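# Two robots move two bins across a locked wall

## Task

The connecting door is locked, but a flow rack crosses the wall and carries items in either direction. Set the bin that holds parts onto the work bench, and set the empty bin onto the flat upper surface of the shelf unit. Each bin's bottom must lie wholly on its surface, with nothing overhanging any edge. Each bin must stay put by itself, so release both, then back the robots away. The task fails if any robot tips over or is left leaning.

## Robot and tools

Robots: two identical Hello Robot Stretch 4 units, r1 and r2. Each has an omni-wheel base, a lift that rides up a mast, an arm that telescopes straight ahead, a three-joint wrist (yaw, pitch, roll) and a two-finger gripper. Each stands about 1.6 m tall, and its base rim lies within 0.23 m of its base origin. Cameras per robot: <name>_head_camera, <name>_head_left_camera, <name>_head_right_camera and <name>_wrist_camera, for example r1_head_camera or r2_wrist_camera.

Frames: the base frame sits on the floor below the base centre, with x ahead, y to the left and z up. hand_pose is expressed in this frame and marks a point between the open fingertips; it may be slightly wrong. The odometry frame is the base frame as it stood at the start. Each robot reports only in its own frames, so to learn where the robots are relative to each other, use the images, lidar_m and wrist_depth_mm.

execute_actions: argument "actions" is a list holding one action, or none (an empty list only returns the state and images). Inside the action, the keys are "r1" and/or "r2", one entry per robot. Each robot entry may contain:
- "base": one command only. {"translate_m": d} is a relative drive straight ahead, in metres, from -2 to 2, forward positive. {"strafe_m": d} is a relative sideways slide, metres, -2 to 2, left positive. {"rotate_rad": d} is a relative turn in place, radians, -3.2 to 3.2, counter-clockwise positive. These are offsets measured from the base position in the latest reported state.
- "joints": absolute targets, keyed by name: lift_m 0 to 1.2; arm_m 0 to 0.55 (reach); wrist_yaw_rad -1.134 to 4.276 (0 points ahead, positive turns left, 3.14 is folded back, and above 3.4 the arm may obstruct it); wrist_pitch_rad -1.117 to 4.259 (0 is level, 1.57 points down); wrist_roll_rad -1.117 to 4.259 (at 0 the fingers are level, and positive turns clockwise as seen from behind); gripper_m -0.038 to 0.141, the fingertip gap, with negatives squeezing the tips together. A joint target outside its range gets clamped and a note is returned. Any other bad value or unknown key rejects the whole call.
- "pace": "slow", "default", "fast" or "max". Base speeds for these are 0.1/0.3/0.4/0.6 m/s and 1/2/3/4 rad/s, and above lift 0.2 they are reduced more the higher the lift is.
- "contact_limits": {"arm_m": value from 0 (gentlest) to 0.75}, with 0.5 used when omitted.
- Or, used by itself: "end_of_arm": "enable_torque", which reawakens wrist or gripper motors that have shut off.
Everything in one action starts at the same moment. A robot, base or joint you omit may keep driving toward its previous target. "cameras" lists the images you want: omitted, null or ["all"] means every camera, and [] means none.

wait: {"seconds": 0 to 10}. Lets the simulation run without new commands and returns state and images.
zoom_image: {"camera": name, "region": [x0, y0, x1, y1]} in pixels of that camera's latest full image, origin at the top left, at most 504 by 504.
finished_scene: {"scene": number}. Ends the scene for good, so call it only once both bins rest correctly and the robots have let go and moved off.

Result lines: base_status and joint_status give the outcome of each motion. "done" (for the base, it only means the wheels turned the full amount); "off_target" (stopped away from the target and may still be pushing); "contact_stop_at_<key>" (hit something; lift, arm or wheels then go slack, a slack lift may sink under a load, and slack wheels may roll); "limit_stop_at_<name>", including own_body (about to hit itself; moving away is allowed) and tilt (leaning over 6 degrees, so the base and joints go slack and ignore commands); "torque_fault" (a wrist or gripper motor overloaded and went limp; send enable_torque). on_its_own reports things you did not command, and its "held at" values are targets, not actual positions. Once a call reports a stop, the remaining calls in that reply are skipped. base_odometry is computed from the wheels, so slip counts as motion. If turned_by_wheels and turned_by_imu disagree by more than about 0.1 rad, a collision or slip is likely. base_tilt gives forward/right lean in degrees. motor_effort gives percent effort with the peak in brackets, and it is noisy. lidar_m lists 12 distances in 30-degree sectors: sector 1 is straight ahead, then counter-clockwise (4 left, 7 behind, 10 right). "-" means nothing seen or closer than 0.25 m. The lidar sees the other robot but misses glass and thin legs. wrist_depth_mm is a 7x7 grid of depths in mm from the top left.

Gripping: command a gap smaller than the object. Squeezing more pulls the object toward the wrist, and opening pushes it out. Neither the reading nor "done" proves you are holding something; look for a clear change in the gripper's effort. If the fingertips jam on a surface, raise the lift. To unfold at the start, send lift_m 0.4 with wrist_yaw_rad 0.

Avoid: robot-to-robot contact. Once the bases are touching, even a tiny further move presses hard and can end the run. When both robots carry one load, their travel can differ by about 3 cm per metre, which may tip a robot. Driving or turning with over 1 kg in hand while arm_m is above 0.2, especially at fast paces, can also tip a robot. Steady high pushes or pulls do the same. A level gripper holding over about 2 kg faults the wrist. Do not drop, slam or shove objects, and do not leave either bin propped up by a robot.

Each tool is called after "Request:" by a JSON object that holds its "method" and its "body", one argument or row to a line.

## Session

Request:
{"method": "execute_actions", "body": {
  "actions": []
}}

Scene clock: 0.00 s.
r1.base_odometry: x=+0.000 y=+0.000 heading=+0.000 (m, m, rad; r1's odometry frame)
r1.turned_by_wheels: +0.000 (rad since the last result)
r1.turned_by_imu: +0.000 (rad since the last result)
r1.base_tilt: forward=+0.1 right=+0.3 (deg)
r1.lidar_m: 1.11 1.49 1.94 1.96 3.36 2.17 1.27 1.12 1.14 1.04 0.91 0.90
r1.base_status: not commanded
r1.joint_positions: lift_m=+0.192 arm_m=+0.000 wrist_yaw_rad=+3.188 wrist_pitch_rad=+0.000 wrist_roll_rad=-0.016 gripper_m=+0.057
r1.joint_status: not commanded
r1.motor_effort: lift_m=+20 arm_m=-1 wrist_yaw_rad=-2 wrist_pitch_rad=-7 wrist_roll_rad=+0 gripper_m=-6 wheel_0=+0 wheel_1=+1 wheel_2=+0 (%)
r1.hand_pose: x=-0.1212 y=+0.0739 z=+0.3700 quat_wxyz=(-0.023, +0.000, -0.008, +1.000) (m; r1's base frame)
r1.wrist_depth_mm: - 137 139 1708 - - - / - 110 138 1708 - - - / - 118 143 1708 - - - / 140 139 1336 1756 - - - / 230 1229 1397 1808 - - - / 233 1160 1078 1138 204 1308 1366 / 233 798 931 - 878 854 891
r2.base_odometry: x=+0.000 y=+0.000 heading=+0.000 (m, m, rad; r2's odometry frame)
r2.turned_by_wheels: +0.000 (rad since the last result)
r2.turned_by_imu: +0.000 (rad since the last result)
r2.base_tilt: forward=+0.1 right=+0.7 (deg)
r2.lidar_m: 3.07 0.97 0.95 0.79 0.78 0.91 1.52 1.64 1.88 3.14 2.50 1.59
r2.base_status: not commanded
r2.joint_positions: lift_m=+0.270 arm_m=-0.002 wrist_yaw_rad=+3.106 wrist_pitch_rad=-0.017 wrist_roll_rad=-0.004 gripper_m=+0.057
r2.joint_status: not commanded
r2.motor_effort: lift_m=+17 arm_m=+0 wrist_yaw_rad=-1 wrist_pitch_rad=-8 wrist_roll_rad=-2 gripper_m=-4 wheel_0=+0 wheel_1=+0 wheel_2=+0 (%)
r2.hand_pose: x=-0.1166 y=+0.0975 z=+0.4528 quat_wxyz=(+0.018, +0.009, -0.002, +1.000) (m; r2's base frame)
r2.wrist_depth_mm: 133 135 1708 1808 1281 946 750 / - 135 1708 1863 1281 946 759 / 108 135 245 1863 1308 960 768 / 123 137 1708 1808 1336 976 778 / 1499 1618 1756 1921 1281 976 778 / 1499 1576 191 1618 189 960 788 / 1160 1078 1118 118 1078 904 778
pictures: r1_head_camera, r1_head_left_camera, r1_head_right_camera, r1_wrist_camera, r2_head_camera, r2_head_left_camera, r2_head_right_camera, r2_wrist_camera
Images, in order (width x height): r1_head_camera 420x560, r1_head_left_camera 420x672, r1_head_right_camera 420x672, r1_wrist_camera 616x392, r2_head_camera 420x560, r2_head_left_camera 420x672, r2_head_right_camera 420x672, r2_wrist_camera 616x392.

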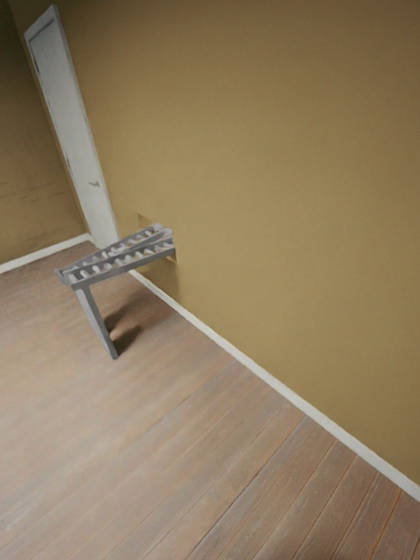

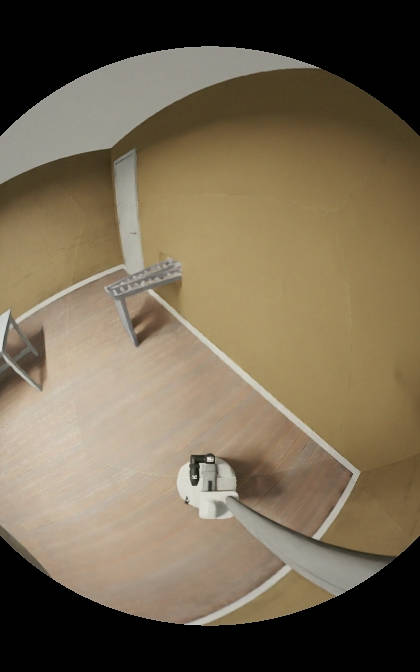

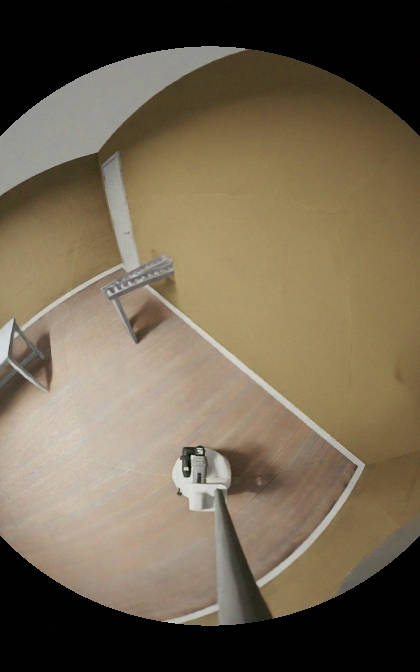

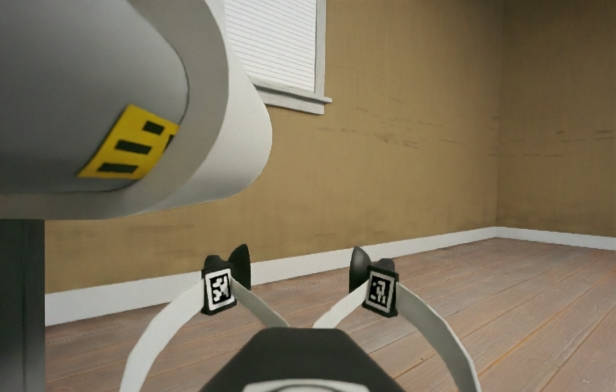

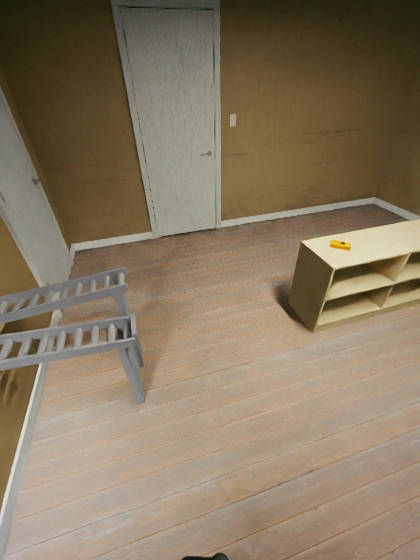

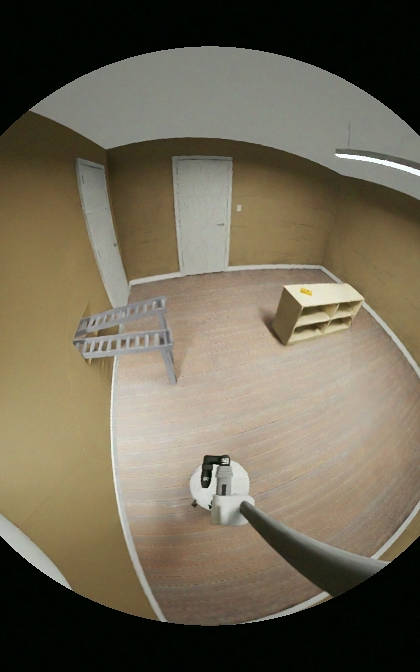

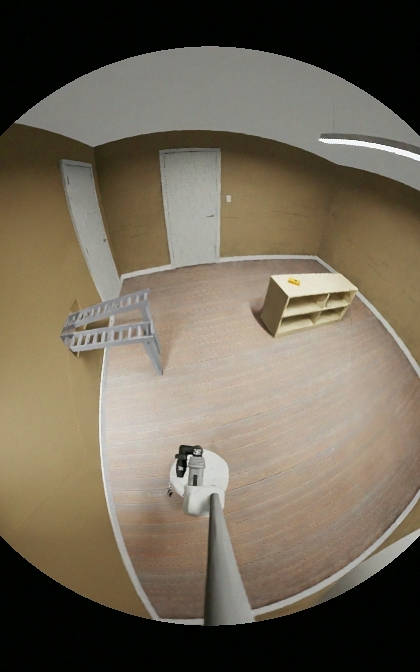

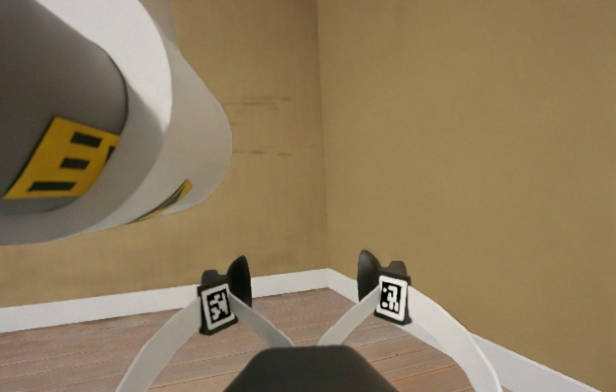

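Request:
{"method": "execute_actions", "body": {
  "actions": [
    {"r1":{"base":{"rotate_rad":1.6},"joints":{"lift_m":0.4}},"r2":{"base":{"rotate_rad":-1.6},"joints":{"lift_m":0.4}}}
  ],
  "cameras": ["r1_head_camera","r1_head_left_camera","r2_head_camera","r2_head_left_camera"]
}}

Request:
{"method": "execute_actions", "body": {
  "actions": [
    {"r1":{"base":{"rotate_rad":1.6}},"r2":{"base":{"rotate_rad":-1.6}}}
  ],
  "cameras": ["r1_head_camera","r1_head_left_camera","r2_head_camera","r2_head_left_camera"]
}}

Scene clock: 2.50 s.
r1.base_odometry: x=+0.000 y=+0.000 heading=+1.599 (m, m, rad; r1's odometry frame)
r1.turned_by_wheels: +1.599 (rad since the last result)
r1.turned_by_imu: +1.561 (rad since the last result)
r1.base_tilt: forward=+0.2 right=+0.4 (deg)
r1.lidar_m: 1.94 3.38 2.13 1.25 1.12 1.11 1.04 0.91 0.90 1.10 1.49 1.94
r1.base_status: done
r1.joint_positions: lift_m=+0.400 arm_m=+0.000 wrist_yaw_rad=+3.188 wrist_pitch_rad=+0.000 wrist_roll_rad=-0.016 gripper_m=+0.057
r1.joint_status: all done
r1.motor_effort: lift_m=+22(24) arm_m=-1(2) wrist_yaw_rad=-2(2) wrist_pitch_rad=-6(6) wrist_roll_rad=+1(0) gripper_m=-8(5) wheel_0=-5(9) wheel_1=-3(8) wheel_2=-3(10) (%)
r1.hand_pose: x=-0.1212 y=+0.0739 z=+0.5780 quat_wxyz=(-0.023, +0.000, -0.008, +1.000) (m; r1's base frame)
r1.wrist_depth_mm: - 137 139 1430 1397 1138 991 / - 110 138 1430 1366 1138 991 / - 118 143 1464 1397 1160 991 / 140 139 1118 1464 1397 1138 976 / 231 1025 1138 1499 1308 1182 976 / 233 1008 1118 1397 204 1138 991 / 232 991 1160 - 1281 1098 976
r2.base_odometry: x=+0.000 y=+0.000 heading=-1.600 (m, m, rad; r2's odometry frame)
r2.turned_by_wheels: -1.600 (rad since the last result)
r2.turned_by_imu: -1.634 (rad since the last result)
r2.base_tilt: forward=+0.0 right=+0.7 (deg)
r2.lidar_m: 2.99 2.57 1.59 3.09 0.97 0.95 0.80 0.78 0.90 1.47 1.64 1.83
r2.base_status: done
r2.joint_positions: lift_m=+0.400 arm_m=-0.002 wrist_yaw_rad=+3.106 wrist_pitch_rad=-0.017 wrist_roll_rad=-0.004 gripper_m=+0.057
r2.joint_status: all done
r2.motor_effort: lift_m=+22(23) arm_m=+0(0) wrist_yaw_rad=+0(1) wrist_pitch_rad=-8(8) wrist_roll_rad=-1(1) gripper_m=-5(5) wheel_0=+1(4) wheel_1=+1(7) wheel_2=+0(7) (%)
r2.hand_pose: x=-0.1166 y=+0.0975 z=+0.5829 quat_wxyz=(+0.018, +0.009, -0.002, +1.000) (m; r2's base frame)
r2.wrist_depth_mm: 133 135 917 1008 1118 1229 1366 / - 135 917 1008 1118 1229 1366 / 108 136 245 1008 1098 1308 1397 / 123 137 931 1008 1118 1205 1205 / 778 854 917 1008 1118 1229 1366 / 788 854 191 1008 189 1255 1397 / 798 831 917 118 1118 1182 1281
pictures: r1_head_camera, r1_head_left_camera, r2_head_camera, r2_head_left_camera
Images, in order (width x height): r1_head_camera 420x560, r1_head_left_camera 420x672, r2_head_camera 420x560, r2_head_left_camera 420x672.

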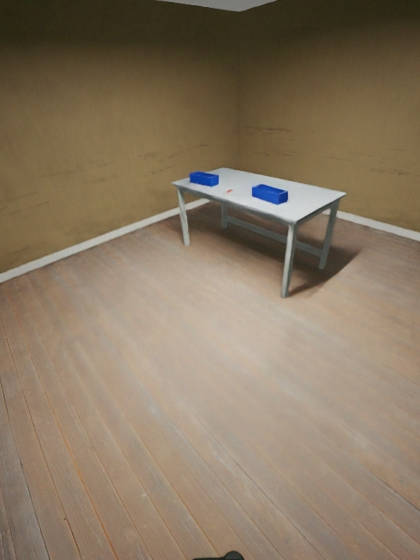

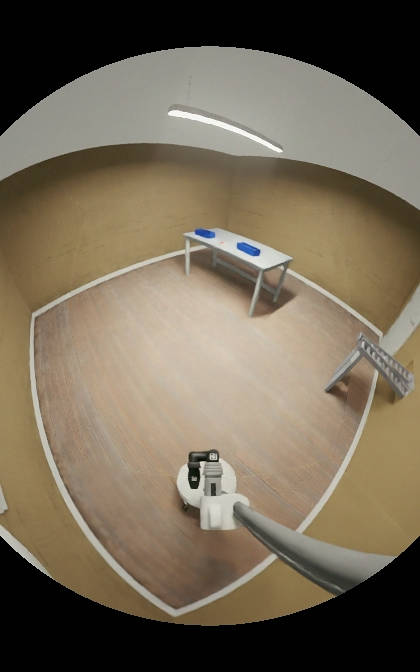

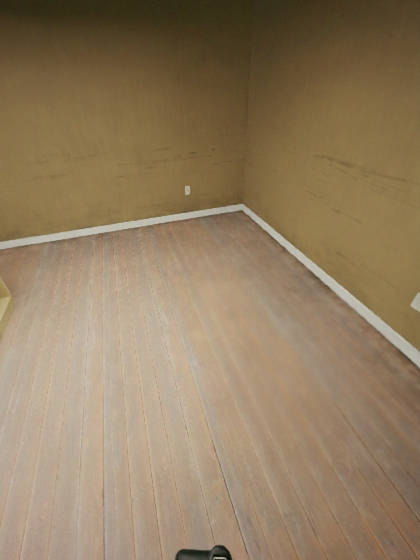

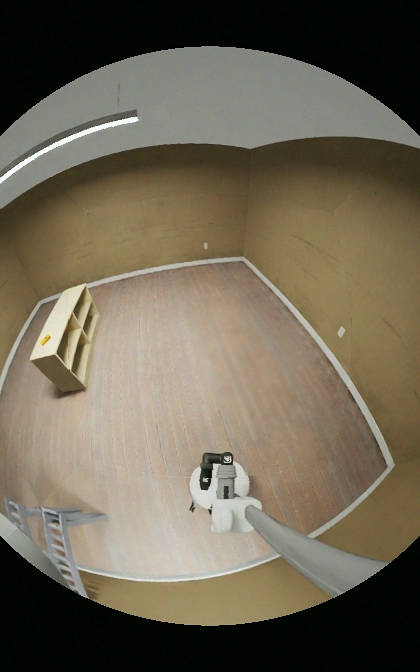

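Scene clock: 4.57 s.
r1.base_odometry: x=+0.000 y=+0.000 heading=-3.084 (m, m, rad; r1's odometry frame)
r1.turned_by_wheels: +1.600 (rad since the last result)
r1.turned_by_imu: +1.561 (rad since the last result)
r1.base_tilt: forward=+0.1 right=+0.4 (deg)
r1.lidar_m: 1.24 1.12 1.14 1.04 0.91 0.93 1.09 1.50 1.93 1.99 3.36 2.08
r1.base_status: done
r1.joint_positions: lift_m=+0.400 arm_m=+0.000 wrist_yaw_rad=+3.188 wrist_pitch_rad=+0.000 wrist_roll_rad=-0.016 gripper_m=+0.057
r1.joint_status: not commanded
r1.motor_effort: lift_m=+21(22) arm_m=-1(1) wrist_yaw_rad=-2(2) wrist_pitch_rad=-6(6) wrist_roll_rad=+1(0) gripper_m=-2(4) wheel_0=-3(7) wheel_1=-1(10) wheel_2=-1(10) (%)
r1.hand_pose: x=-0.1212 y=+0.0739 z=+0.5781 quat_wxyz=(-0.023, +0.000, -0.008, +1.000) (m; r1's base frame)
r1.wrist_depth_mm: - 137 139 1464 1138 946 798 / - 110 138 1464 1118 931 798 / - 118 144 1499 1118 931 798 / 140 139 1708 1464 1098 931 809 / 231 - 1921 1430 1078 931 798 / 232 1708 217 1336 204 960 788 / 233 1229 1366 - 1138 891 809
r2.base_odometry: x=+0.000 y=+0.000 heading=+3.083 (m, m, rad; r2's odometry frame)
r2.turned_by_wheels: -1.600 (rad since the last result)
r2.turned_by_imu: -1.634 (rad since the last result)
r2.base_tilt: forward=+0.1 right=+0.7 (deg)
r2.lidar_m: 1.37 1.62 1.80 2.83 3.49 1.60 3.13 0.98 1.00 0.76 0.78 0.87
r2.base_status: done
r2.joint_positions: lift_m=+0.400 arm_m=-0.002 wrist_yaw_rad=+3.106 wrist_pitch_rad=-0.017 wrist_roll_rad=-0.004 gripper_m=+0.057
r2.joint_status: not commanded
r2.motor_effort: lift_m=+21(22) arm_m=+0(0) wrist_yaw_rad=+0(1) wrist_pitch_rad=-8(8) wrist_roll_rad=-2(2) gripper_m=-5(3) wheel_0=-1(5) wheel_1=-2(7) wheel_2=-1(8) (%)
r2.hand_pose: x=-0.1165 y=+0.0975 z=+0.5829 quat_wxyz=(+0.018, +0.009, -0.002, +1.000) (m; r2's base frame)
r2.wrist_depth_mm: 133 135 - - - - - / - 135 - - - - - / 108 135 245 - - - - / 123 137 - - - - - / 1060 - - - 1661 1983 - / 1182 - 191 - 189 1708 1808 / 1255 1336 1430 118 1336 1229 1308
pictures: r1_head_camera, r1_head_left_camera, r2_head_camera, r2_head_left_camera
Images, in order (width x height): r1_head_camera 420x560, r1_head_left_camera 420x672, r2_head_camera 420x560, r2_head_left_camera 420x672.

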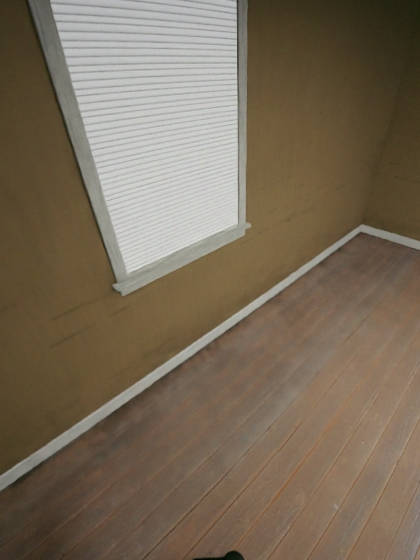

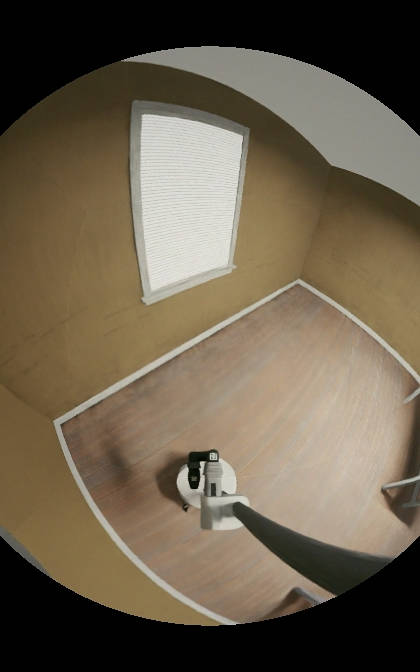

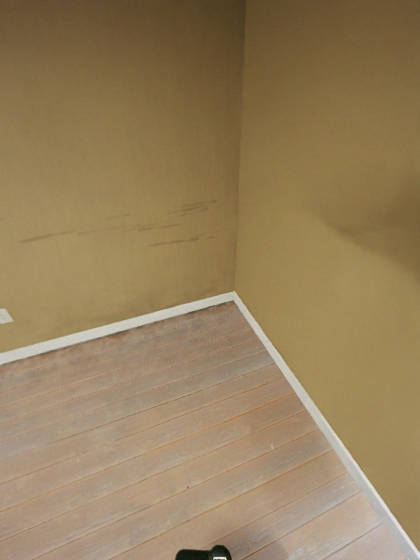

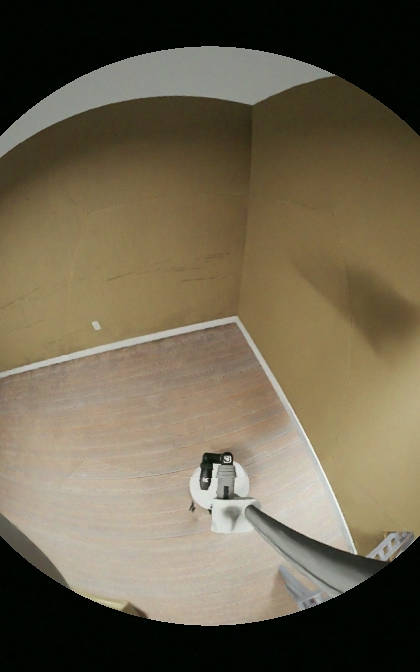

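Request:
{"method": "execute_actions", "body": {
  "actions": [
    {"r1":{"base":{"rotate_rad":-1.78},"joints":{"wrist_yaw_rad":0,"lift_m":0.9,"gripper_m":0.12}},"r2":{"base":{"rotate_rad":2.7},"joints":{"wrist_yaw_rad":0,"lift_m":0.6,"gripper_m":0.12}}}
  ],
  "cameras": []
}}

Request:
{"method": "execute_actions", "body": {
  "actions": [
    {"r1":{"base":{"translate_m":1.3}},"r2":{"base":{"translate_m":0.5}}}
  ],
  "cameras": ["r1_head_camera","r1_wrist_camera","r2_head_camera","r2_wrist_camera"]
}}

Scene clock: 8.53 s.
r1.base_odometry: x=+0.000 y=+0.000 heading=+1.419 (m, m, rad; r1's odometry frame)
r1.turned_by_wheels: -1.779 (rad since the last result)
r1.turned_by_imu: -1.736 (rad since the last result)
r1.base_tilt: forward=+0.0 right=+0.4 (deg)
r1.lidar_m: 1.90 2.78 2.95 1.39 1.14 1.13 1.18 0.92 0.91 1.01 1.48 1.89
r1.base_status: done
r1.joint_positions: lift_m=+0.900 arm_m=+0.000 wrist_yaw_rad=+0.000 wrist_pitch_rad=+0.000 wrist_roll_rad=-0.016 gripper_m=+0.120
r1.joint_status: all done
r1.motor_effort: lift_m=+22(18) arm_m=-1(2) wrist_yaw_rad=-3(6) wrist_pitch_rad=-6(5) wrist_roll_rad=+2(0) gripper_m=+3(6) wheel_0=+3(7) wheel_1=+2(8) wheel_2=+2(8) (%)
r1.hand_pose: x=+0.4596 y=-0.0874 z=+1.0780 quat_wxyz=(+1.000, -0.008, +0.000, +0.000) (m; r1's base frame)
r1.wrist_depth_mm: - - - - - - - / - - - - - - - / - - - - - - - / - - - - - - - / - - - - - - - / - - - - - - - / - - - - - - -
r2.base_odometry: x=+0.000 y=+0.000 heading=-0.500 (m, m, rad; r2's odometry frame)
r2.turned_by_wheels: +2.700 (rad since the last result)
r2.turned_by_imu: +2.756 (rad since the last result)
r2.base_tilt: forward=+0.1 right=+0.7 (deg)
r2.lidar_m: 1.59 3.07 0.98 0.93 0.79 0.79 0.91 1.59 1.66 1.92 3.25 2.42
r2.base_status: done
r2.joint_positions: lift_m=+0.600 arm_m=-0.002 wrist_yaw_rad=+0.000 wrist_pitch_rad=-0.017 wrist_roll_rad=-0.004 gripper_m=+0.120
r2.joint_status: all done
r2.motor_effort: lift_m=+21(22) arm_m=+0(0) wrist_yaw_rad=+0(8) wrist_pitch_rad=-8(8) wrist_roll_rad=-1(1) gripper_m=-4(0) wheel_0=-1(6) wheel_1=-1(8) wheel_2=-1(4) (%)
r2.hand_pose: x=+0.4572 y=-0.0873 z=+0.7829 quat_wxyz=(+1.000, -0.002, -0.009, +0.000) (m; r2's base frame)
r2.wrist_depth_mm: - - - - - - - / - - - - - - - / - - - - - - - / - - - - - - - / - - 1618 1921 - - - / - - 1464 1661 1808 - - / 1921 1708 1618 119 1756 1661 1661
pictures: none
No camera images: the call's "cameras" was empty. Leave "cameras" out to get every camera's image.

Scene clock: 14.33 s.
r1.base_odometry: x=+0.196 y=+1.285 heading=+1.420 (m, m, rad; r1's odometry frame)
r1.turned_by_wheels: +0.000 (rad since the last result)
r1.turned_by_imu: -0.005 (rad since the last result)
r1.base_tilt: forward=+0.1 right=+0.3 (deg)
r1.lidar_m: 0.64 0.97 2.59 2.78 2.16 2.14 2.16 1.73 1.23 1.13 2.62 0.61
r1.base_status: done
r1.joint_positions: lift_m=+0.900 arm_m=+0.000 wrist_yaw_rad=+0.000 wrist_pitch_rad=+0.000 wrist_roll_rad=-0.016 gripper_m=+0.120
r1.joint_status: not commanded
r1.motor_effort: lift_m=+21(22) arm_m=-1(2) wrist_yaw_rad=-2(3) wrist_pitch_rad=-6(5) wrist_roll_rad=+0(1) gripper_m=-3(5) wheel_0=+3(8) wheel_1=+2(8) wheel_2=+0(10) (%)
r1.hand_pose: x=+0.4596 y=-0.0874 z=+1.0781 quat_wxyz=(+1.000, -0.008, +0.000, +0.000) (m; r1's base frame)
r1.wrist_depth_mm: - - - - - - 1921 / - - - - - - 1921 / - - - - - - 1921 / - - - - - - 1921 / - - - - - - 1921 / 1182 960 778 854 931 - 1983 / - 778 750 - 820 878 1921
r2.base_odometry: x=+0.439 y=-0.240 heading=-0.500 (m, m, rad; r2's odometry frame)
r2.turned_by_wheels: +0.000 (rad since the last result)
r2.turned_by_imu: -0.003 (rad since the last result)
r2.base_tilt: forward=+0.1 right=+0.7 (deg)
r2.lidar_m: 1.10 2.72 1.02 0.79 1.13 1.14 1.35 2.01 2.01 2.30 3.14 1.65
r2.base_status: done
r2.joint_positions: lift_m=+0.600 arm_m=-0.002 wrist_yaw_rad=+0.000 wrist_pitch_rad=-0.017 wrist_roll_rad=-0.004 gripper_m=+0.120
r2.joint_status: not commanded
r2.motor_effort: lift_m=+21(21) arm_m=+0(1) wrist_yaw_rad=+2(1) wrist_pitch_rad=-8(8) wrist_roll_rad=-2(1) gripper_m=+0(1) wheel_0=-1(4) wheel_1=-1(4) wheel_2=+1(6) (%)
r2.hand_pose: x=+0.4571 y=-0.0874 z=+0.7829 quat_wxyz=(+1.000, -0.002, -0.009, +0.000) (m; r2's base frame)
r2.wrist_depth_mm: - - - - - - - / - - - - - - - / - - - - - - - / - - - - - - - / - - - 1281 1430 - - / - - 878 1464 1336 - - / 1863 1756 991 119 1397 1618 1618
pictures: r1_head_camera, r1_wrist_camera, r2_head_camera, r2_wrist_camera
camera_calibration (this result's frames):
r1_wrist_camera: T_world_to_cam=[[-0.0184206, -0.99956, 0.0232328, -0.10938], [-0.0357183, -0.0225641, -0.999107, 1.14638], [0.999192, -0.019234, -0.0352869, -0.19148], [0, 0, 0, 1]] pos_world=[0.230257, -0.0871474, 1.14114]
r2_wrist_camera: T_world_to_cam=[[-0.021095, -0.999353, -0.0291292, -0.0591258], [-0.0197424, 0.0295464, -0.999368, 0.8422], [0.999583, -0.0205066, -0.0203529, -0.215779], [0, 0, 0, 1]] pos_world=[0.231069, -0.0883964, 0.835554]
Images, in order (width x height): r1_head_camera 420x560, r1_wrist_camera 616x392, r2_head_camera 420x560, r2_wrist_camera 616x392.

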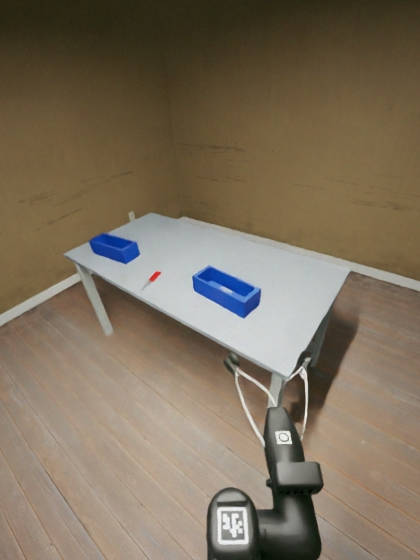

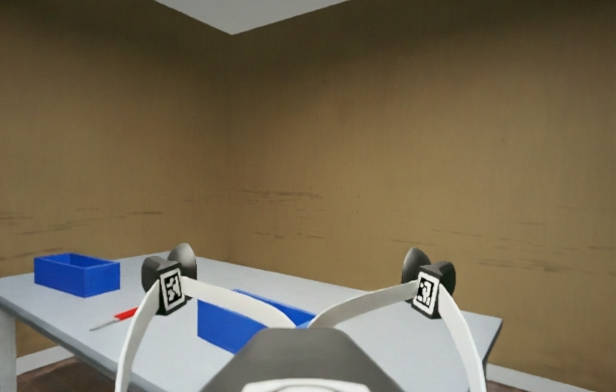

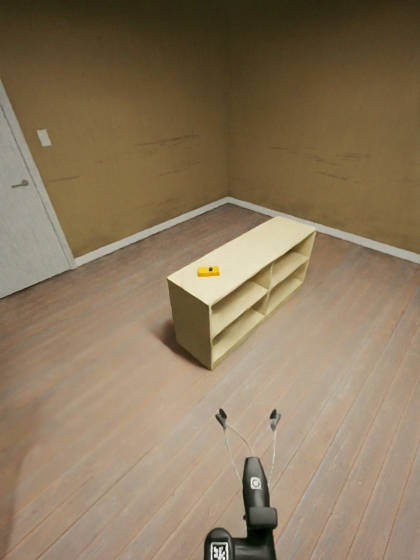

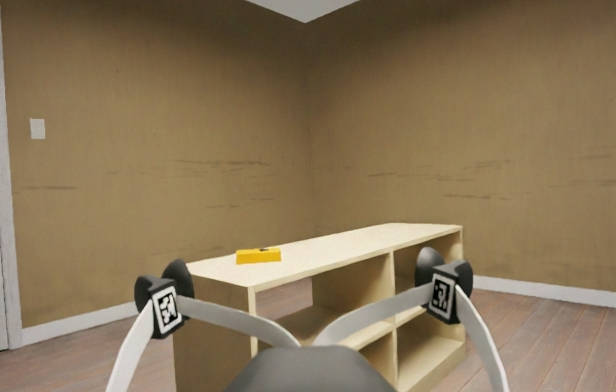

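Request:
{"method": "zoom_image", "body": {
  "camera": "r1_head_camera",
  "region": [60, 210, 300, 340]
}}

Region (60, 210, 300, 340) of r1_head_camera's 420x560 image, scaled by 2.100, with more detail than that image has; it fills the top 273 rows of this view, and the rest is white.

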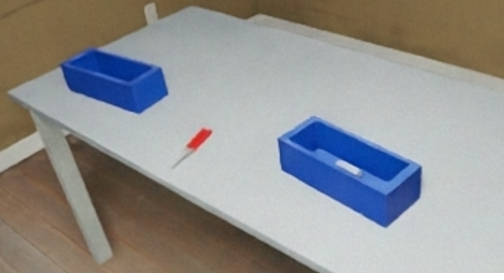

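Request:
{"method": "execute_actions", "body": {
  "actions": [
    {"r1":{"base":{"rotate_rad":-0.645},"joints":{"lift_m":1.15,"wrist_pitch_rad":1.57}},"r2":{"base":{"rotate_rad":2.09}}}
  ],
  "cameras": []
}}

Request:
{"method": "execute_actions", "body": {
  "actions": [
    {"r1":{"base":{"strafe_m":1.5}},"r2":{"base":{"strafe_m":-0.6}}}
  ],
  "cameras": ["r1_head_camera","r1_wrist_camera","r2_head_camera","r2_wrist_camera"]
}}

Scene clock: 18.60 s.
r1.base_odometry: x=+0.195 y=+1.285 heading=+0.775 (m, m, rad; r1's odometry frame)
r1.turned_by_wheels: -0.645 (rad since the last result)
r1.turned_by_imu: -0.628 (rad since the last result)
r1.base_tilt: forward=+0.1 right=+0.3 (deg)
r1.lidar_m: 0.77 0.62 0.91 2.59 2.71 2.25 2.16 2.28 1.77 1.69 1.12 2.46
r1.base_status: done
r1.joint_positions: lift_m=+1.150 arm_m=+0.000 wrist_yaw_rad=+0.000 wrist_pitch_rad=+1.570 wrist_roll_rad=-0.016 gripper_m=+0.120
r1.joint_status: all done
r1.motor_effort: lift_m=+22(24) arm_m=-1(2) wrist_yaw_rad=-2(2) wrist_pitch_rad=+0(5) wrist_roll_rad=+1(0) gripper_m=-3(1) wheel_0=+3(7) wheel_1=+2(5) wheel_2=+0(8) (%)
r1.hand_pose: x=+0.1713 y=-0.0874 z=+1.0395 quat_wxyz=(+0.707, -0.006, +0.707, +0.006) (m; r1's base frame)
r1.wrist_depth_mm: 1205 1229 1255 1281 1281 1255 1255 / 1281 1255 1255 1281 1255 1281 1281 / 1255 1229 1281 1255 1281 1281 1281 / 1255 1281 1255 1281 1308 1281 1308 / 1281 1255 1042 1060 1281 1281 1308 / 1281 1336 1060 891 1308 1336 1308 / 1308 1308 1308 - 1336 1336 1336
r2.base_odometry: x=+0.439 y=-0.240 heading=+1.590 (m, m, rad; r2's odometry frame)
r2.turned_by_wheels: +2.090 (rad since the last result)
r2.turned_by_imu: +2.133 (rad since the last result)
r2.base_tilt: forward=+0.1 right=+0.7 (deg)
r2.lidar_m: 1.14 1.15 1.33 1.98 1.98 2.30 3.17 1.67 1.10 2.74 1.00 0.78
r2.base_status: done
r2.joint_positions: lift_m=+0.600 arm_m=-0.002 wrist_yaw_rad=+0.000 wrist_pitch_rad=-0.017 wrist_roll_rad=-0.004 gripper_m=+0.120
r2.joint_status: not commanded
r2.motor_effort: lift_m=+21(21) arm_m=+0(0) wrist_yaw_rad=+1(1) wrist_pitch_rad=-8(8) wrist_roll_rad=-1(1) gripper_m=-2(2) wheel_0=-1(6) wheel_1=+0(4) wheel_2=+1(8) (%)
r2.hand_pose: x=+0.4571 y=-0.0874 z=+0.7830 quat_wxyz=(+1.000, -0.002, -0.009, +0.000) (m; r2's base frame)
r2.wrist_depth_mm: 831 878 931 976 1060 1160 1229 / 820 878 931 991 1060 1160 1229 / 831 878 931 1008 1078 1160 1255 / 820 878 931 1008 - 1205 1255 / 831 878 946 1008 1060 1078 946 / 831 866 917 991 1042 647 715 / 831 866 946 119 1098 1138 559
pictures: none
No camera images: the call's "cameras" was empty. Leave "cameras" out to get every camera's image.

Scene clock: 24.93 s.
r1.base_odometry: x=-0.854 y=+2.357 heading=+0.775 (m, m, rad; r1's odometry frame)
r1.turned_by_wheels: +0.000 (rad since the last result)
r1.turned_by_imu: +0.003 (rad since the last result)
r1.base_tilt: forward=+0.1 right=+0.4 (deg)
r1.lidar_m: 0.61 0.68 1.15 1.08 1.13 1.60 2.14 2.26 3.07 2.59 0.88 0.66
r1.base_status: done
r1.joint_positions: lift_m=+1.150 arm_m=+0.000 wrist_yaw_rad=+0.000 wrist_pitch_rad=+1.570 wrist_roll_rad=-0.016 gripper_m=+0.120
r1.joint_status: not commanded
r1.motor_effort: lift_m=+21(22) arm_m=-2(2) wrist_yaw_rad=-2(2) wrist_pitch_rad=+1(1) wrist_roll_rad=+0(0) gripper_m=-2(3) wheel_0=-3(11) wheel_1=+1(10) wheel_2=+0(0) (%)
r1.hand_pose: x=+0.1713 y=-0.0874 z=+1.0396 quat_wxyz=(+0.707, -0.006, +0.707, +0.006) (m; r1's base frame)
r1.wrist_depth_mm: 1281 1281 1255 1255 1308 1255 1308 / 1255 1281 1281 1308 1308 1336 1281 / 1255 1255 1281 1281 1281 1281 1308 / 1255 1308 1255 1308 1281 1308 1308 / 1255 1255 1078 1078 1336 1336 1281 / 1281 1255 1060 931 1308 1336 1308 / 1308 1308 1281 - 1336 1336 1308
r2.base_odometry: x=+1.039 y=-0.228 heading=+1.590 (m, m, rad; r2's odometry frame)
r2.turned_by_wheels: +0.000 (rad since the last result)
r2.turned_by_imu: -0.002 (rad since the last result)
r2.base_tilt: forward=+0.1 right=+0.7 (deg)
r2.lidar_m: 0.61 1.32 1.52 2.58 2.57 2.95 3.00 0.63 0.69 2.16 2.14 0.77
r2.base_status: done
r2.joint_positions: lift_m=+0.600 arm_m=-0.002 wrist_yaw_rad=+0.000 wrist_pitch_rad=-0.017 wrist_roll_rad=-0.004 gripper_m=+0.120
r2.joint_status: not commanded
r2.motor_effort: lift_m=+21(21) arm_m=-1(0) wrist_yaw_rad=-1(1) wrist_pitch_rad=-8(8) wrist_roll_rad=-2(1) gripper_m=-2(5) wheel_0=-2(8) wheel_1=+0(8) wheel_2=+1(3) (%)
r2.hand_pose: x=+0.4571 y=-0.0874 z=+0.7830 quat_wxyz=(+1.000, -0.002, -0.009, +0.000) (m; r2's base frame)
r2.wrist_depth_mm: 960 1025 1078 1138 1255 1308 1430 / 976 1025 1098 1182 1255 1308 1430 / 976 1025 1078 1160 1255 1336 1430 / 976 1042 1118 1205 1229 1336 1464 / 976 1025 1397 960 723 1336 1430 / 976 1008 723 580 496 1336 1464 / 976 615 597 119 539 1336 1464
pictures: r1_head_camera, r1_wrist_camera, r2_head_camera, r2_wrist_camera
camera_calibration (this result's frames):
r1_wrist_camera: T_world_to_cam=[[0.0232062, -0.99956, 0.0184969, -0.116019], [-0.999139, -0.022552, 0.0348275, 0.187768], [-0.034395, -0.0192892, -0.999222, 1.27439], [0, 0, 0, 1]] pos_world=[0.234132, -0.0871514, 1.26901]
r2_wrist_camera: T_world_to_cam=[[-0.0211397, -0.999352, -0.0291294, -0.0591173], [-0.0197228, 0.0295471, -0.999369, 0.842219], [0.999582, -0.0205518, -0.0203346, -0.215799], [0, 0, 0, 1]] pos_world=[0.23107, -0.0883992, 0.835578]
Images, in order (width x height): r1_head_camera 420x560, r1_wrist_camera 616x392, r2_head_camera 420x560, r2_wrist_camera 616x392.

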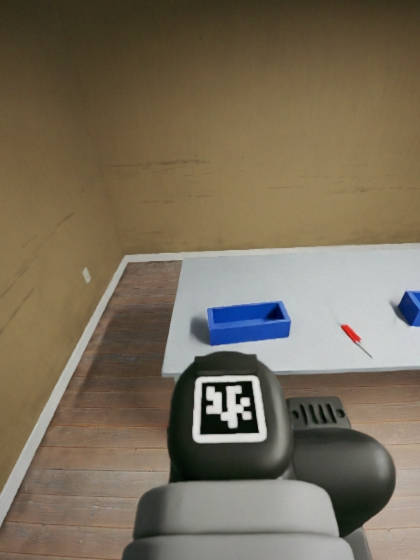

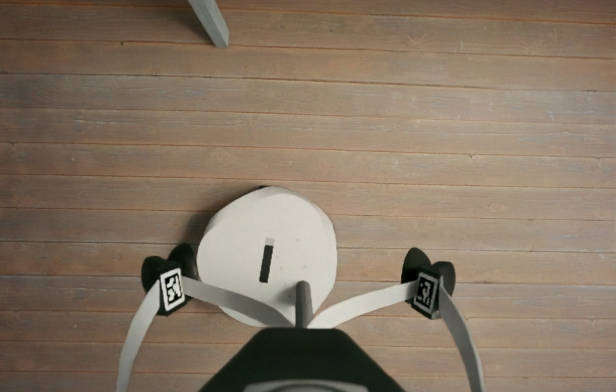

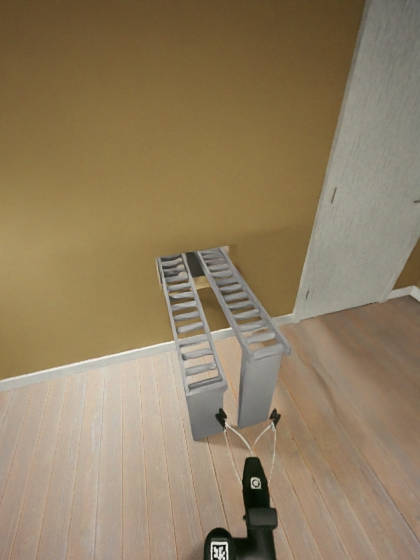

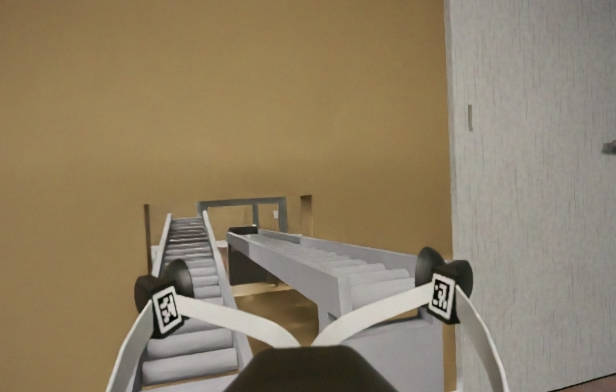

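Request:
{"method": "execute_actions", "body": {
  "actions": [
    {"r1":{"joints":{"arm_m":0.33,"lift_m":1.2,"wrist_roll_rad":1.57}}}
  ],
  "cameras": ["r1_head_camera","r1_wrist_camera"]
}}

Request:
{"method": "zoom_image", "body": {
  "camera": "r2_head_camera",
  "region": [130, 230, 310, 450]
}}

Scene clock: 27.60 s.
r1.base_odometry: x=-0.854 y=+2.357 heading=+0.775 (m, m, rad; r1's odometry frame)
r1.turned_by_wheels: +0.000 (rad since the last result)
r1.turned_by_imu: +0.001 (rad since the last result)
r1.base_tilt: forward=+0.1 right=+0.4 (deg)
r1.lidar_m: 0.63 0.66 1.13 1.08 1.14 1.59 2.10 2.23 3.10 2.59 0.89 0.65
r1.base_status: not commanded
r1.joint_positions: lift_m=+1.200 arm_m=+0.329 wrist_yaw_rad=+0.000 wrist_pitch_rad=+1.570 wrist_roll_rad=+1.570 gripper_m=+0.120
r1.joint_status: all done
r1.motor_effort: lift_m=+22(25) arm_m=+5(6) wrist_yaw_rad=-2(3) wrist_pitch_rad=+2(1) wrist_roll_rad=+1(6) gripper_m=+2(1) wheel_0=-3(3) wheel_1=+1(1) wheel_2=+0(0) (%)
r1.hand_pose: x=+0.5004 y=-0.0874 z=+1.0895 quat_wxyz=(+0.501, +0.500, +0.500, -0.499) (m; r1's base frame)
r1.wrist_depth_mm: 530 539 1308 1281 1336 1336 1366 / 530 535 1308 1308 1336 1308 1336 / 492 549 1336 1336 1336 1397 1397 / 504 549 1308 1336 1308 1138 1366 / 525 554 1366 1336 1229 1138 1336 / 488 508 559 1366 1336 1397 1397 / 554 559 564 - 1366 1397 1366
r2.base_odometry: x=+1.039 y=-0.228 heading=+1.590 (m, m, rad; r2's odometry frame)
r2.turned_by_wheels: +0.000 (rad since the last result)
r2.turned_by_imu: -0.001 (rad since the last result)
r2.base_tilt: forward=+0.1 right=+0.7 (deg)
r2.lidar_m: 0.60 1.30 1.53 2.58 2.57 2.97 2.99 0.62 0.67 2.14 2.13 0.76
r2.base_status: not commanded
r2.joint_positions: lift_m=+0.600 arm_m=-0.002 wrist_yaw_rad=+0.000 wrist_pitch_rad=-0.017 wrist_roll_rad=-0.004 gripper_m=+0.120
r2.joint_status: not commanded
r2.motor_effort: lift_m=+21(21) arm_m=+0(0) wrist_yaw_rad=-1(3) wrist_pitch_rad=-8(8) wrist_roll_rad=-1(1) gripper_m=-1(0) wheel_0=-2(2) wheel_1=+1(1) wheel_2=+1(1) (%)
r2.hand_pose: x=+0.4571 y=-0.0874 z=+0.7830 quat_wxyz=(+1.000, -0.002, -0.009, +0.000) (m; r2's base frame)
r2.wrist_depth_mm: 960 1042 1078 1160 1255 1336 1430 / 976 1008 1098 1160 1255 1336 1430 / 976 1025 1098 1182 1255 1336 1430 / 960 1025 1118 1182 1255 1336 1430 / 976 1008 1397 946 732 1336 1464 / 976 1008 723 585 496 1336 1464 / 976 621 603 119 539 1336 1430
pictures: r1_head_camera, r1_wrist_camera
camera_calibration (this result's frames):
r1_wrist_camera: T_world_to_cam=[[-0.999811, -0.00852019, 0.0174477, 0.475081], [-0.00789426, 0.999334, 0.0356347, 0.107277], [-0.0177397, 0.0354903, -0.999213, 1.33201], [0, 0, 0, 1]] pos_world=[0.499468, -0.150431, 1.31885]
Images, in order (width x height): r1_head_camera 420x560, r1_wrist_camera 616x392.

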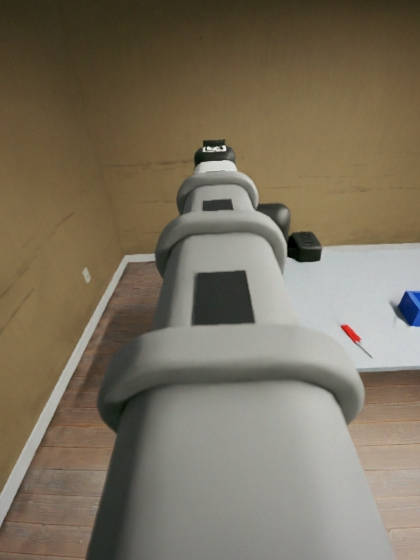

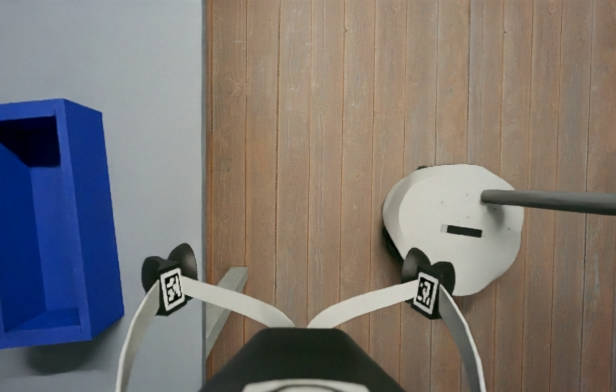

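This scene's latest camera images include none from r2_head_camera. They are from: r1_head_camera, r1_wrist_camera. Call execute_actions without "cameras", or with r2_head_camera in "cameras", to get its image.

Request:
{"method": "execute_actions", "body": {
  "actions": [
    {"r1":{"base":{"translate_m":0.15},"joints":{"arm_m":0.46,"lift_m":1.1,"gripper_m":0.06}}}
  ],
  "cameras": ["r1_wrist_camera","r2_head_camera","r1_head_left_camera"]
}}

Request:
{"method": "zoom_image", "body": {
  "camera": "r2_head_camera",
  "region": [130, 230, 310, 450]
}}

Scene clock: 30.17 s.
r1.base_odometry: x=-0.747 y=+2.462 heading=+0.776 (m, m, rad; r1's odometry frame)
r1.turned_by_wheels: +0.000 (rad since the last result)
r1.turned_by_imu: +0.000 (rad since the last result)
r1.base_tilt: forward=+0.1 right=+0.3 (deg)
r1.lidar_m: 0.46 0.48 1.13 1.07 1.14 1.64 2.28 2.38 3.29 2.58 0.68 0.50
r1.base_status: done
r1.joint_positions: lift_m=+1.100 arm_m=+0.459 wrist_yaw_rad=+0.000 wrist_pitch_rad=+1.570 wrist_roll_rad=+1.570 gripper_m=+0.060
r1.joint_status: all done
r1.motor_effort: lift_m=+18(22) arm_m=+5(5) wrist_yaw_rad=-3(2) wrist_pitch_rad=+0(1) wrist_roll_rad=+0(2) gripper_m=-4(2) wheel_0=+3(8) wheel_1=+2(3) wheel_2=+1(13) (%)
r1.hand_pose: x=+0.6303 y=-0.0874 z=+0.9899 quat_wxyz=(+0.501, +0.500, +0.500, -0.499) (m; r1's base frame)
r1.wrist_depth_mm: 439 442 442 445 452 1255 1229 / 439 452 384 449 449 1229 1229 / 449 445 436 452 455 1229 1229 / 445 452 445 449 455 1008 1025 / 445 449 397 449 462 1025 1042 / 449 455 216 449 204 1255 1281 / 452 455 424 - 1281 1281 1281
r2.base_odometry: x=+1.039 y=-0.228 heading=+1.590 (m, m, rad; r2's odometry frame)
r2.turned_by_wheels: +0.000 (rad since the last result)
r2.turned_by_imu: -0.001 (rad since the last result)
r2.base_tilt: forward=+0.1 right=+0.6 (deg)
r2.lidar_m: 0.62 1.31 1.51 2.56 2.58 2.95 3.01 0.61 0.68 2.16 2.14 0.76
r2.base_status: not commanded
r2.joint_positions: lift_m=+0.600 arm_m=-0.002 wrist_yaw_rad=+0.000 wrist_pitch_rad=-0.017 wrist_roll_rad=-0.004 gripper_m=+0.120
r2.joint_status: not commanded
r2.motor_effort: lift_m=+21(21) arm_m=-1(0) wrist_yaw_rad=+2(1) wrist_pitch_rad=-8(8) wrist_roll_rad=-2(1) gripper_m=-3(0) wheel_0=-2(2) wheel_1=+0(0) wheel_2=+1(1) (%)
r2.hand_pose: x=+0.4571 y=-0.0874 z=+0.7830 quat_wxyz=(+1.000, -0.002, -0.009, +0.000) (m; r2's base frame)
r2.wrist_depth_mm: 960 1008 1078 1160 1255 1336 1430 / 960 1025 1078 1160 1255 1336 1430 / 960 1025 1078 1160 1255 1308 1430 / 976 1025 1118 1205 1255 1336 1464 / 960 1025 1397 960 732 1336 1430 / 976 1008 732 580 492 1336 1464 / 976 615 597 119 535 1336 1464
pictures: r1_head_left_camera, r1_wrist_camera, r2_head_camera
camera_calibration (this result's frames):
r1_wrist_camera: T_world_to_cam=[[-0.999808, -0.00851895, 0.0176201, 0.606586], [-0.00788687, 0.999334, 0.0356361, 0.111847], [-0.017912, 0.0354903, -0.999209, 1.23488], [0, 0, 0, 1]] pos_world=[0.629471, -0.150431, 1.21923]
Images, in order (width x height): r1_head_left_camera 420x672, r1_wrist_camera 616x392, r2_head_camera 420x560.

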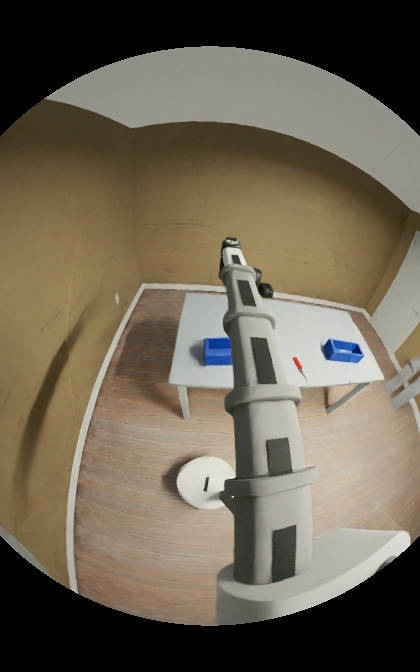

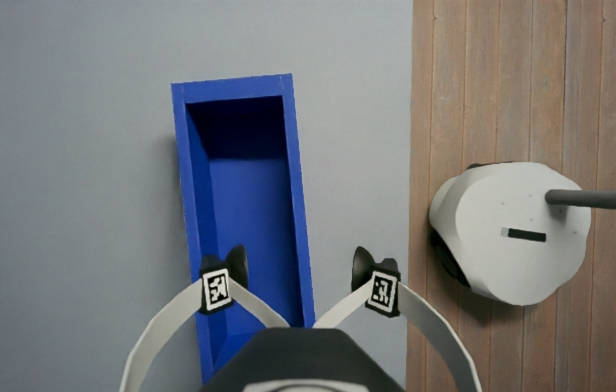

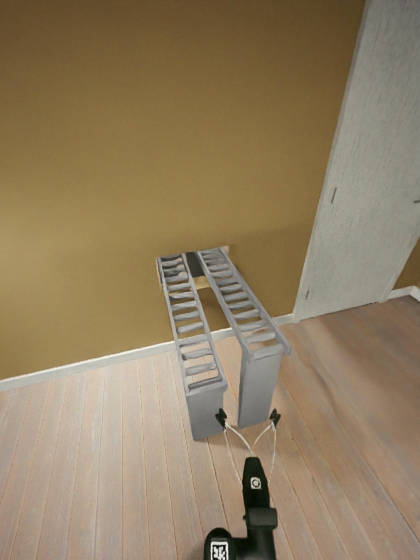

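Region (130, 230, 310, 450) of r2_head_camera's 420x560 image, scaled by 2.291, with more detail than that image has; it fills the left 412 columns of this view, and the rest is white.

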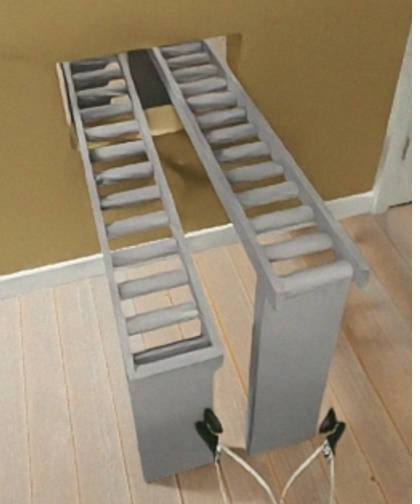

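Request:
{"method": "execute_actions", "body": {
  "actions": [
    {"r1":{"joints":{"lift_m":0.95}}}
  ],
  "cameras": ["r1_wrist_camera","r1_head_left_camera"]
}}

Scene clock: 92.57 s.
r1.base_odometry: x=-0.747 y=+2.462 heading=+0.776 (m, m, rad; r1's odometry frame)
r1.turned_by_wheels: +0.000 (rad since the last result)
r1.turned_by_imu: +0.001 (rad since the last result)
r1.base_tilt: forward=+0.1 right=+0.4 (deg)
r1.lidar_m: 0.46 0.52 1.14 1.07 1.14 1.60 2.28 2.41 3.32 2.54 0.66 0.51
r1.base_status: not commanded
r1.joint_positions: lift_m=+0.950 arm_m=+0.459 wrist_yaw_rad=+0.000 wrist_pitch_rad=+1.570 wrist_roll_rad=+1.570 gripper_m=+0.060
r1.joint_status: all done
r1.motor_effort: lift_m=+18(15) arm_m=+4(5) wrist_yaw_rad=-2(3) wrist_pitch_rad=+1(1) wrist_roll_rad=+1(1) gripper_m=-4(1) wheel_0=+3(3) wheel_1=+2(2) wheel_2=+1(1) (%)
r1.hand_pose: x=+0.6303 y=-0.0874 z=+0.8399 quat_wxyz=(+0.501, +0.500, +0.500, -0.499) (m; r1's base frame)
r1.wrist_depth_mm: 291 207 208 300 301 1042 1078 / 293 238 287 300 303 1078 1098 / 294 234 290 303 303 1078 1098 / 296 242 291 293 304 878 878 / 300 237 291 296 306 878 878 / 300 227 216 294 204 917 891 / 300 254 296 - 310 1118 1118
r2.base_odometry: x=+1.039 y=-0.228 heading=+1.590 (m, m, rad; r2's odometry frame)
r2.turned_by_wheels: +0.000 (rad since the last result)
r2.turned_by_imu: -0.001 (rad since the last result)
r2.base_tilt: forward=+0.1 right=+0.7 (deg)
r2.lidar_m: 0.62 1.31 1.51 2.57 2.56 2.95 3.00 0.64 0.69 2.14 2.14 0.74
r2.base_status: not commanded
r2.joint_positions: lift_m=+0.600 arm_m=-0.002 wrist_yaw_rad=+0.000 wrist_pitch_rad=-0.017 wrist_roll_rad=-0.004 gripper_m=+0.120
r2.joint_status: not commanded
r2.motor_effort: lift_m=+21(21) arm_m=+0(0) wrist_yaw_rad=+0(1) wrist_pitch_rad=-8(8) wrist_roll_rad=-1(2) gripper_m=-3(1) wheel_0=-2(2) wheel_1=+1(0) wheel_2=+1(1) (%)
r2.hand_pose: x=+0.4571 y=-0.0874 z=+0.7830 quat_wxyz=(+1.000, -0.002, -0.009, +0.000) (m; r2's base frame)
r2.wrist_depth_mm: 960 1025 1078 1160 1255 1336 1430 / 960 1025 1098 1182 1255 1336 1430 / 976 1025 1098 1160 1281 1336 1464 / 976 1025 1098 1205 1281 1336 1430 / 976 1025 1366 946 732 1336 1464 / 976 1008 723 580 496 1336 1430 / 976 621 603 119 539 1308 1464
pictures: r1_head_left_camera, r1_wrist_camera
camera_calibration (this result's frames):
r1_wrist_camera: T_world_to_cam=[[-0.999808, -0.00851877, 0.0176203, 0.609233], [-0.00788668, 0.999334, 0.0356361, 0.117192], [-0.0179121, 0.0354903, -0.999209, 1.085], [0, 0, 0, 1]] pos_world=[0.629475, -0.150431, 1.06923]
Images, in order (width x height): r1_head_left_camera 420x672, r1_wrist_camera 616x392.

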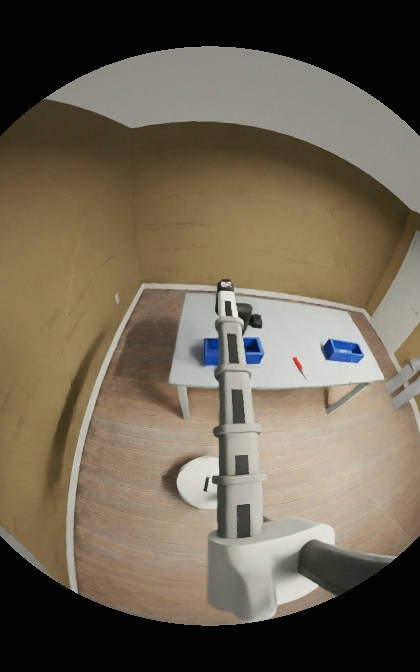

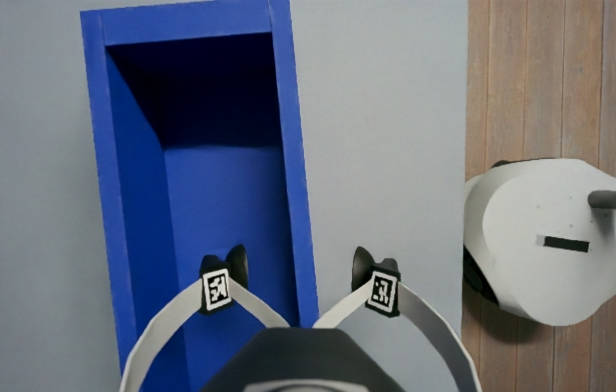

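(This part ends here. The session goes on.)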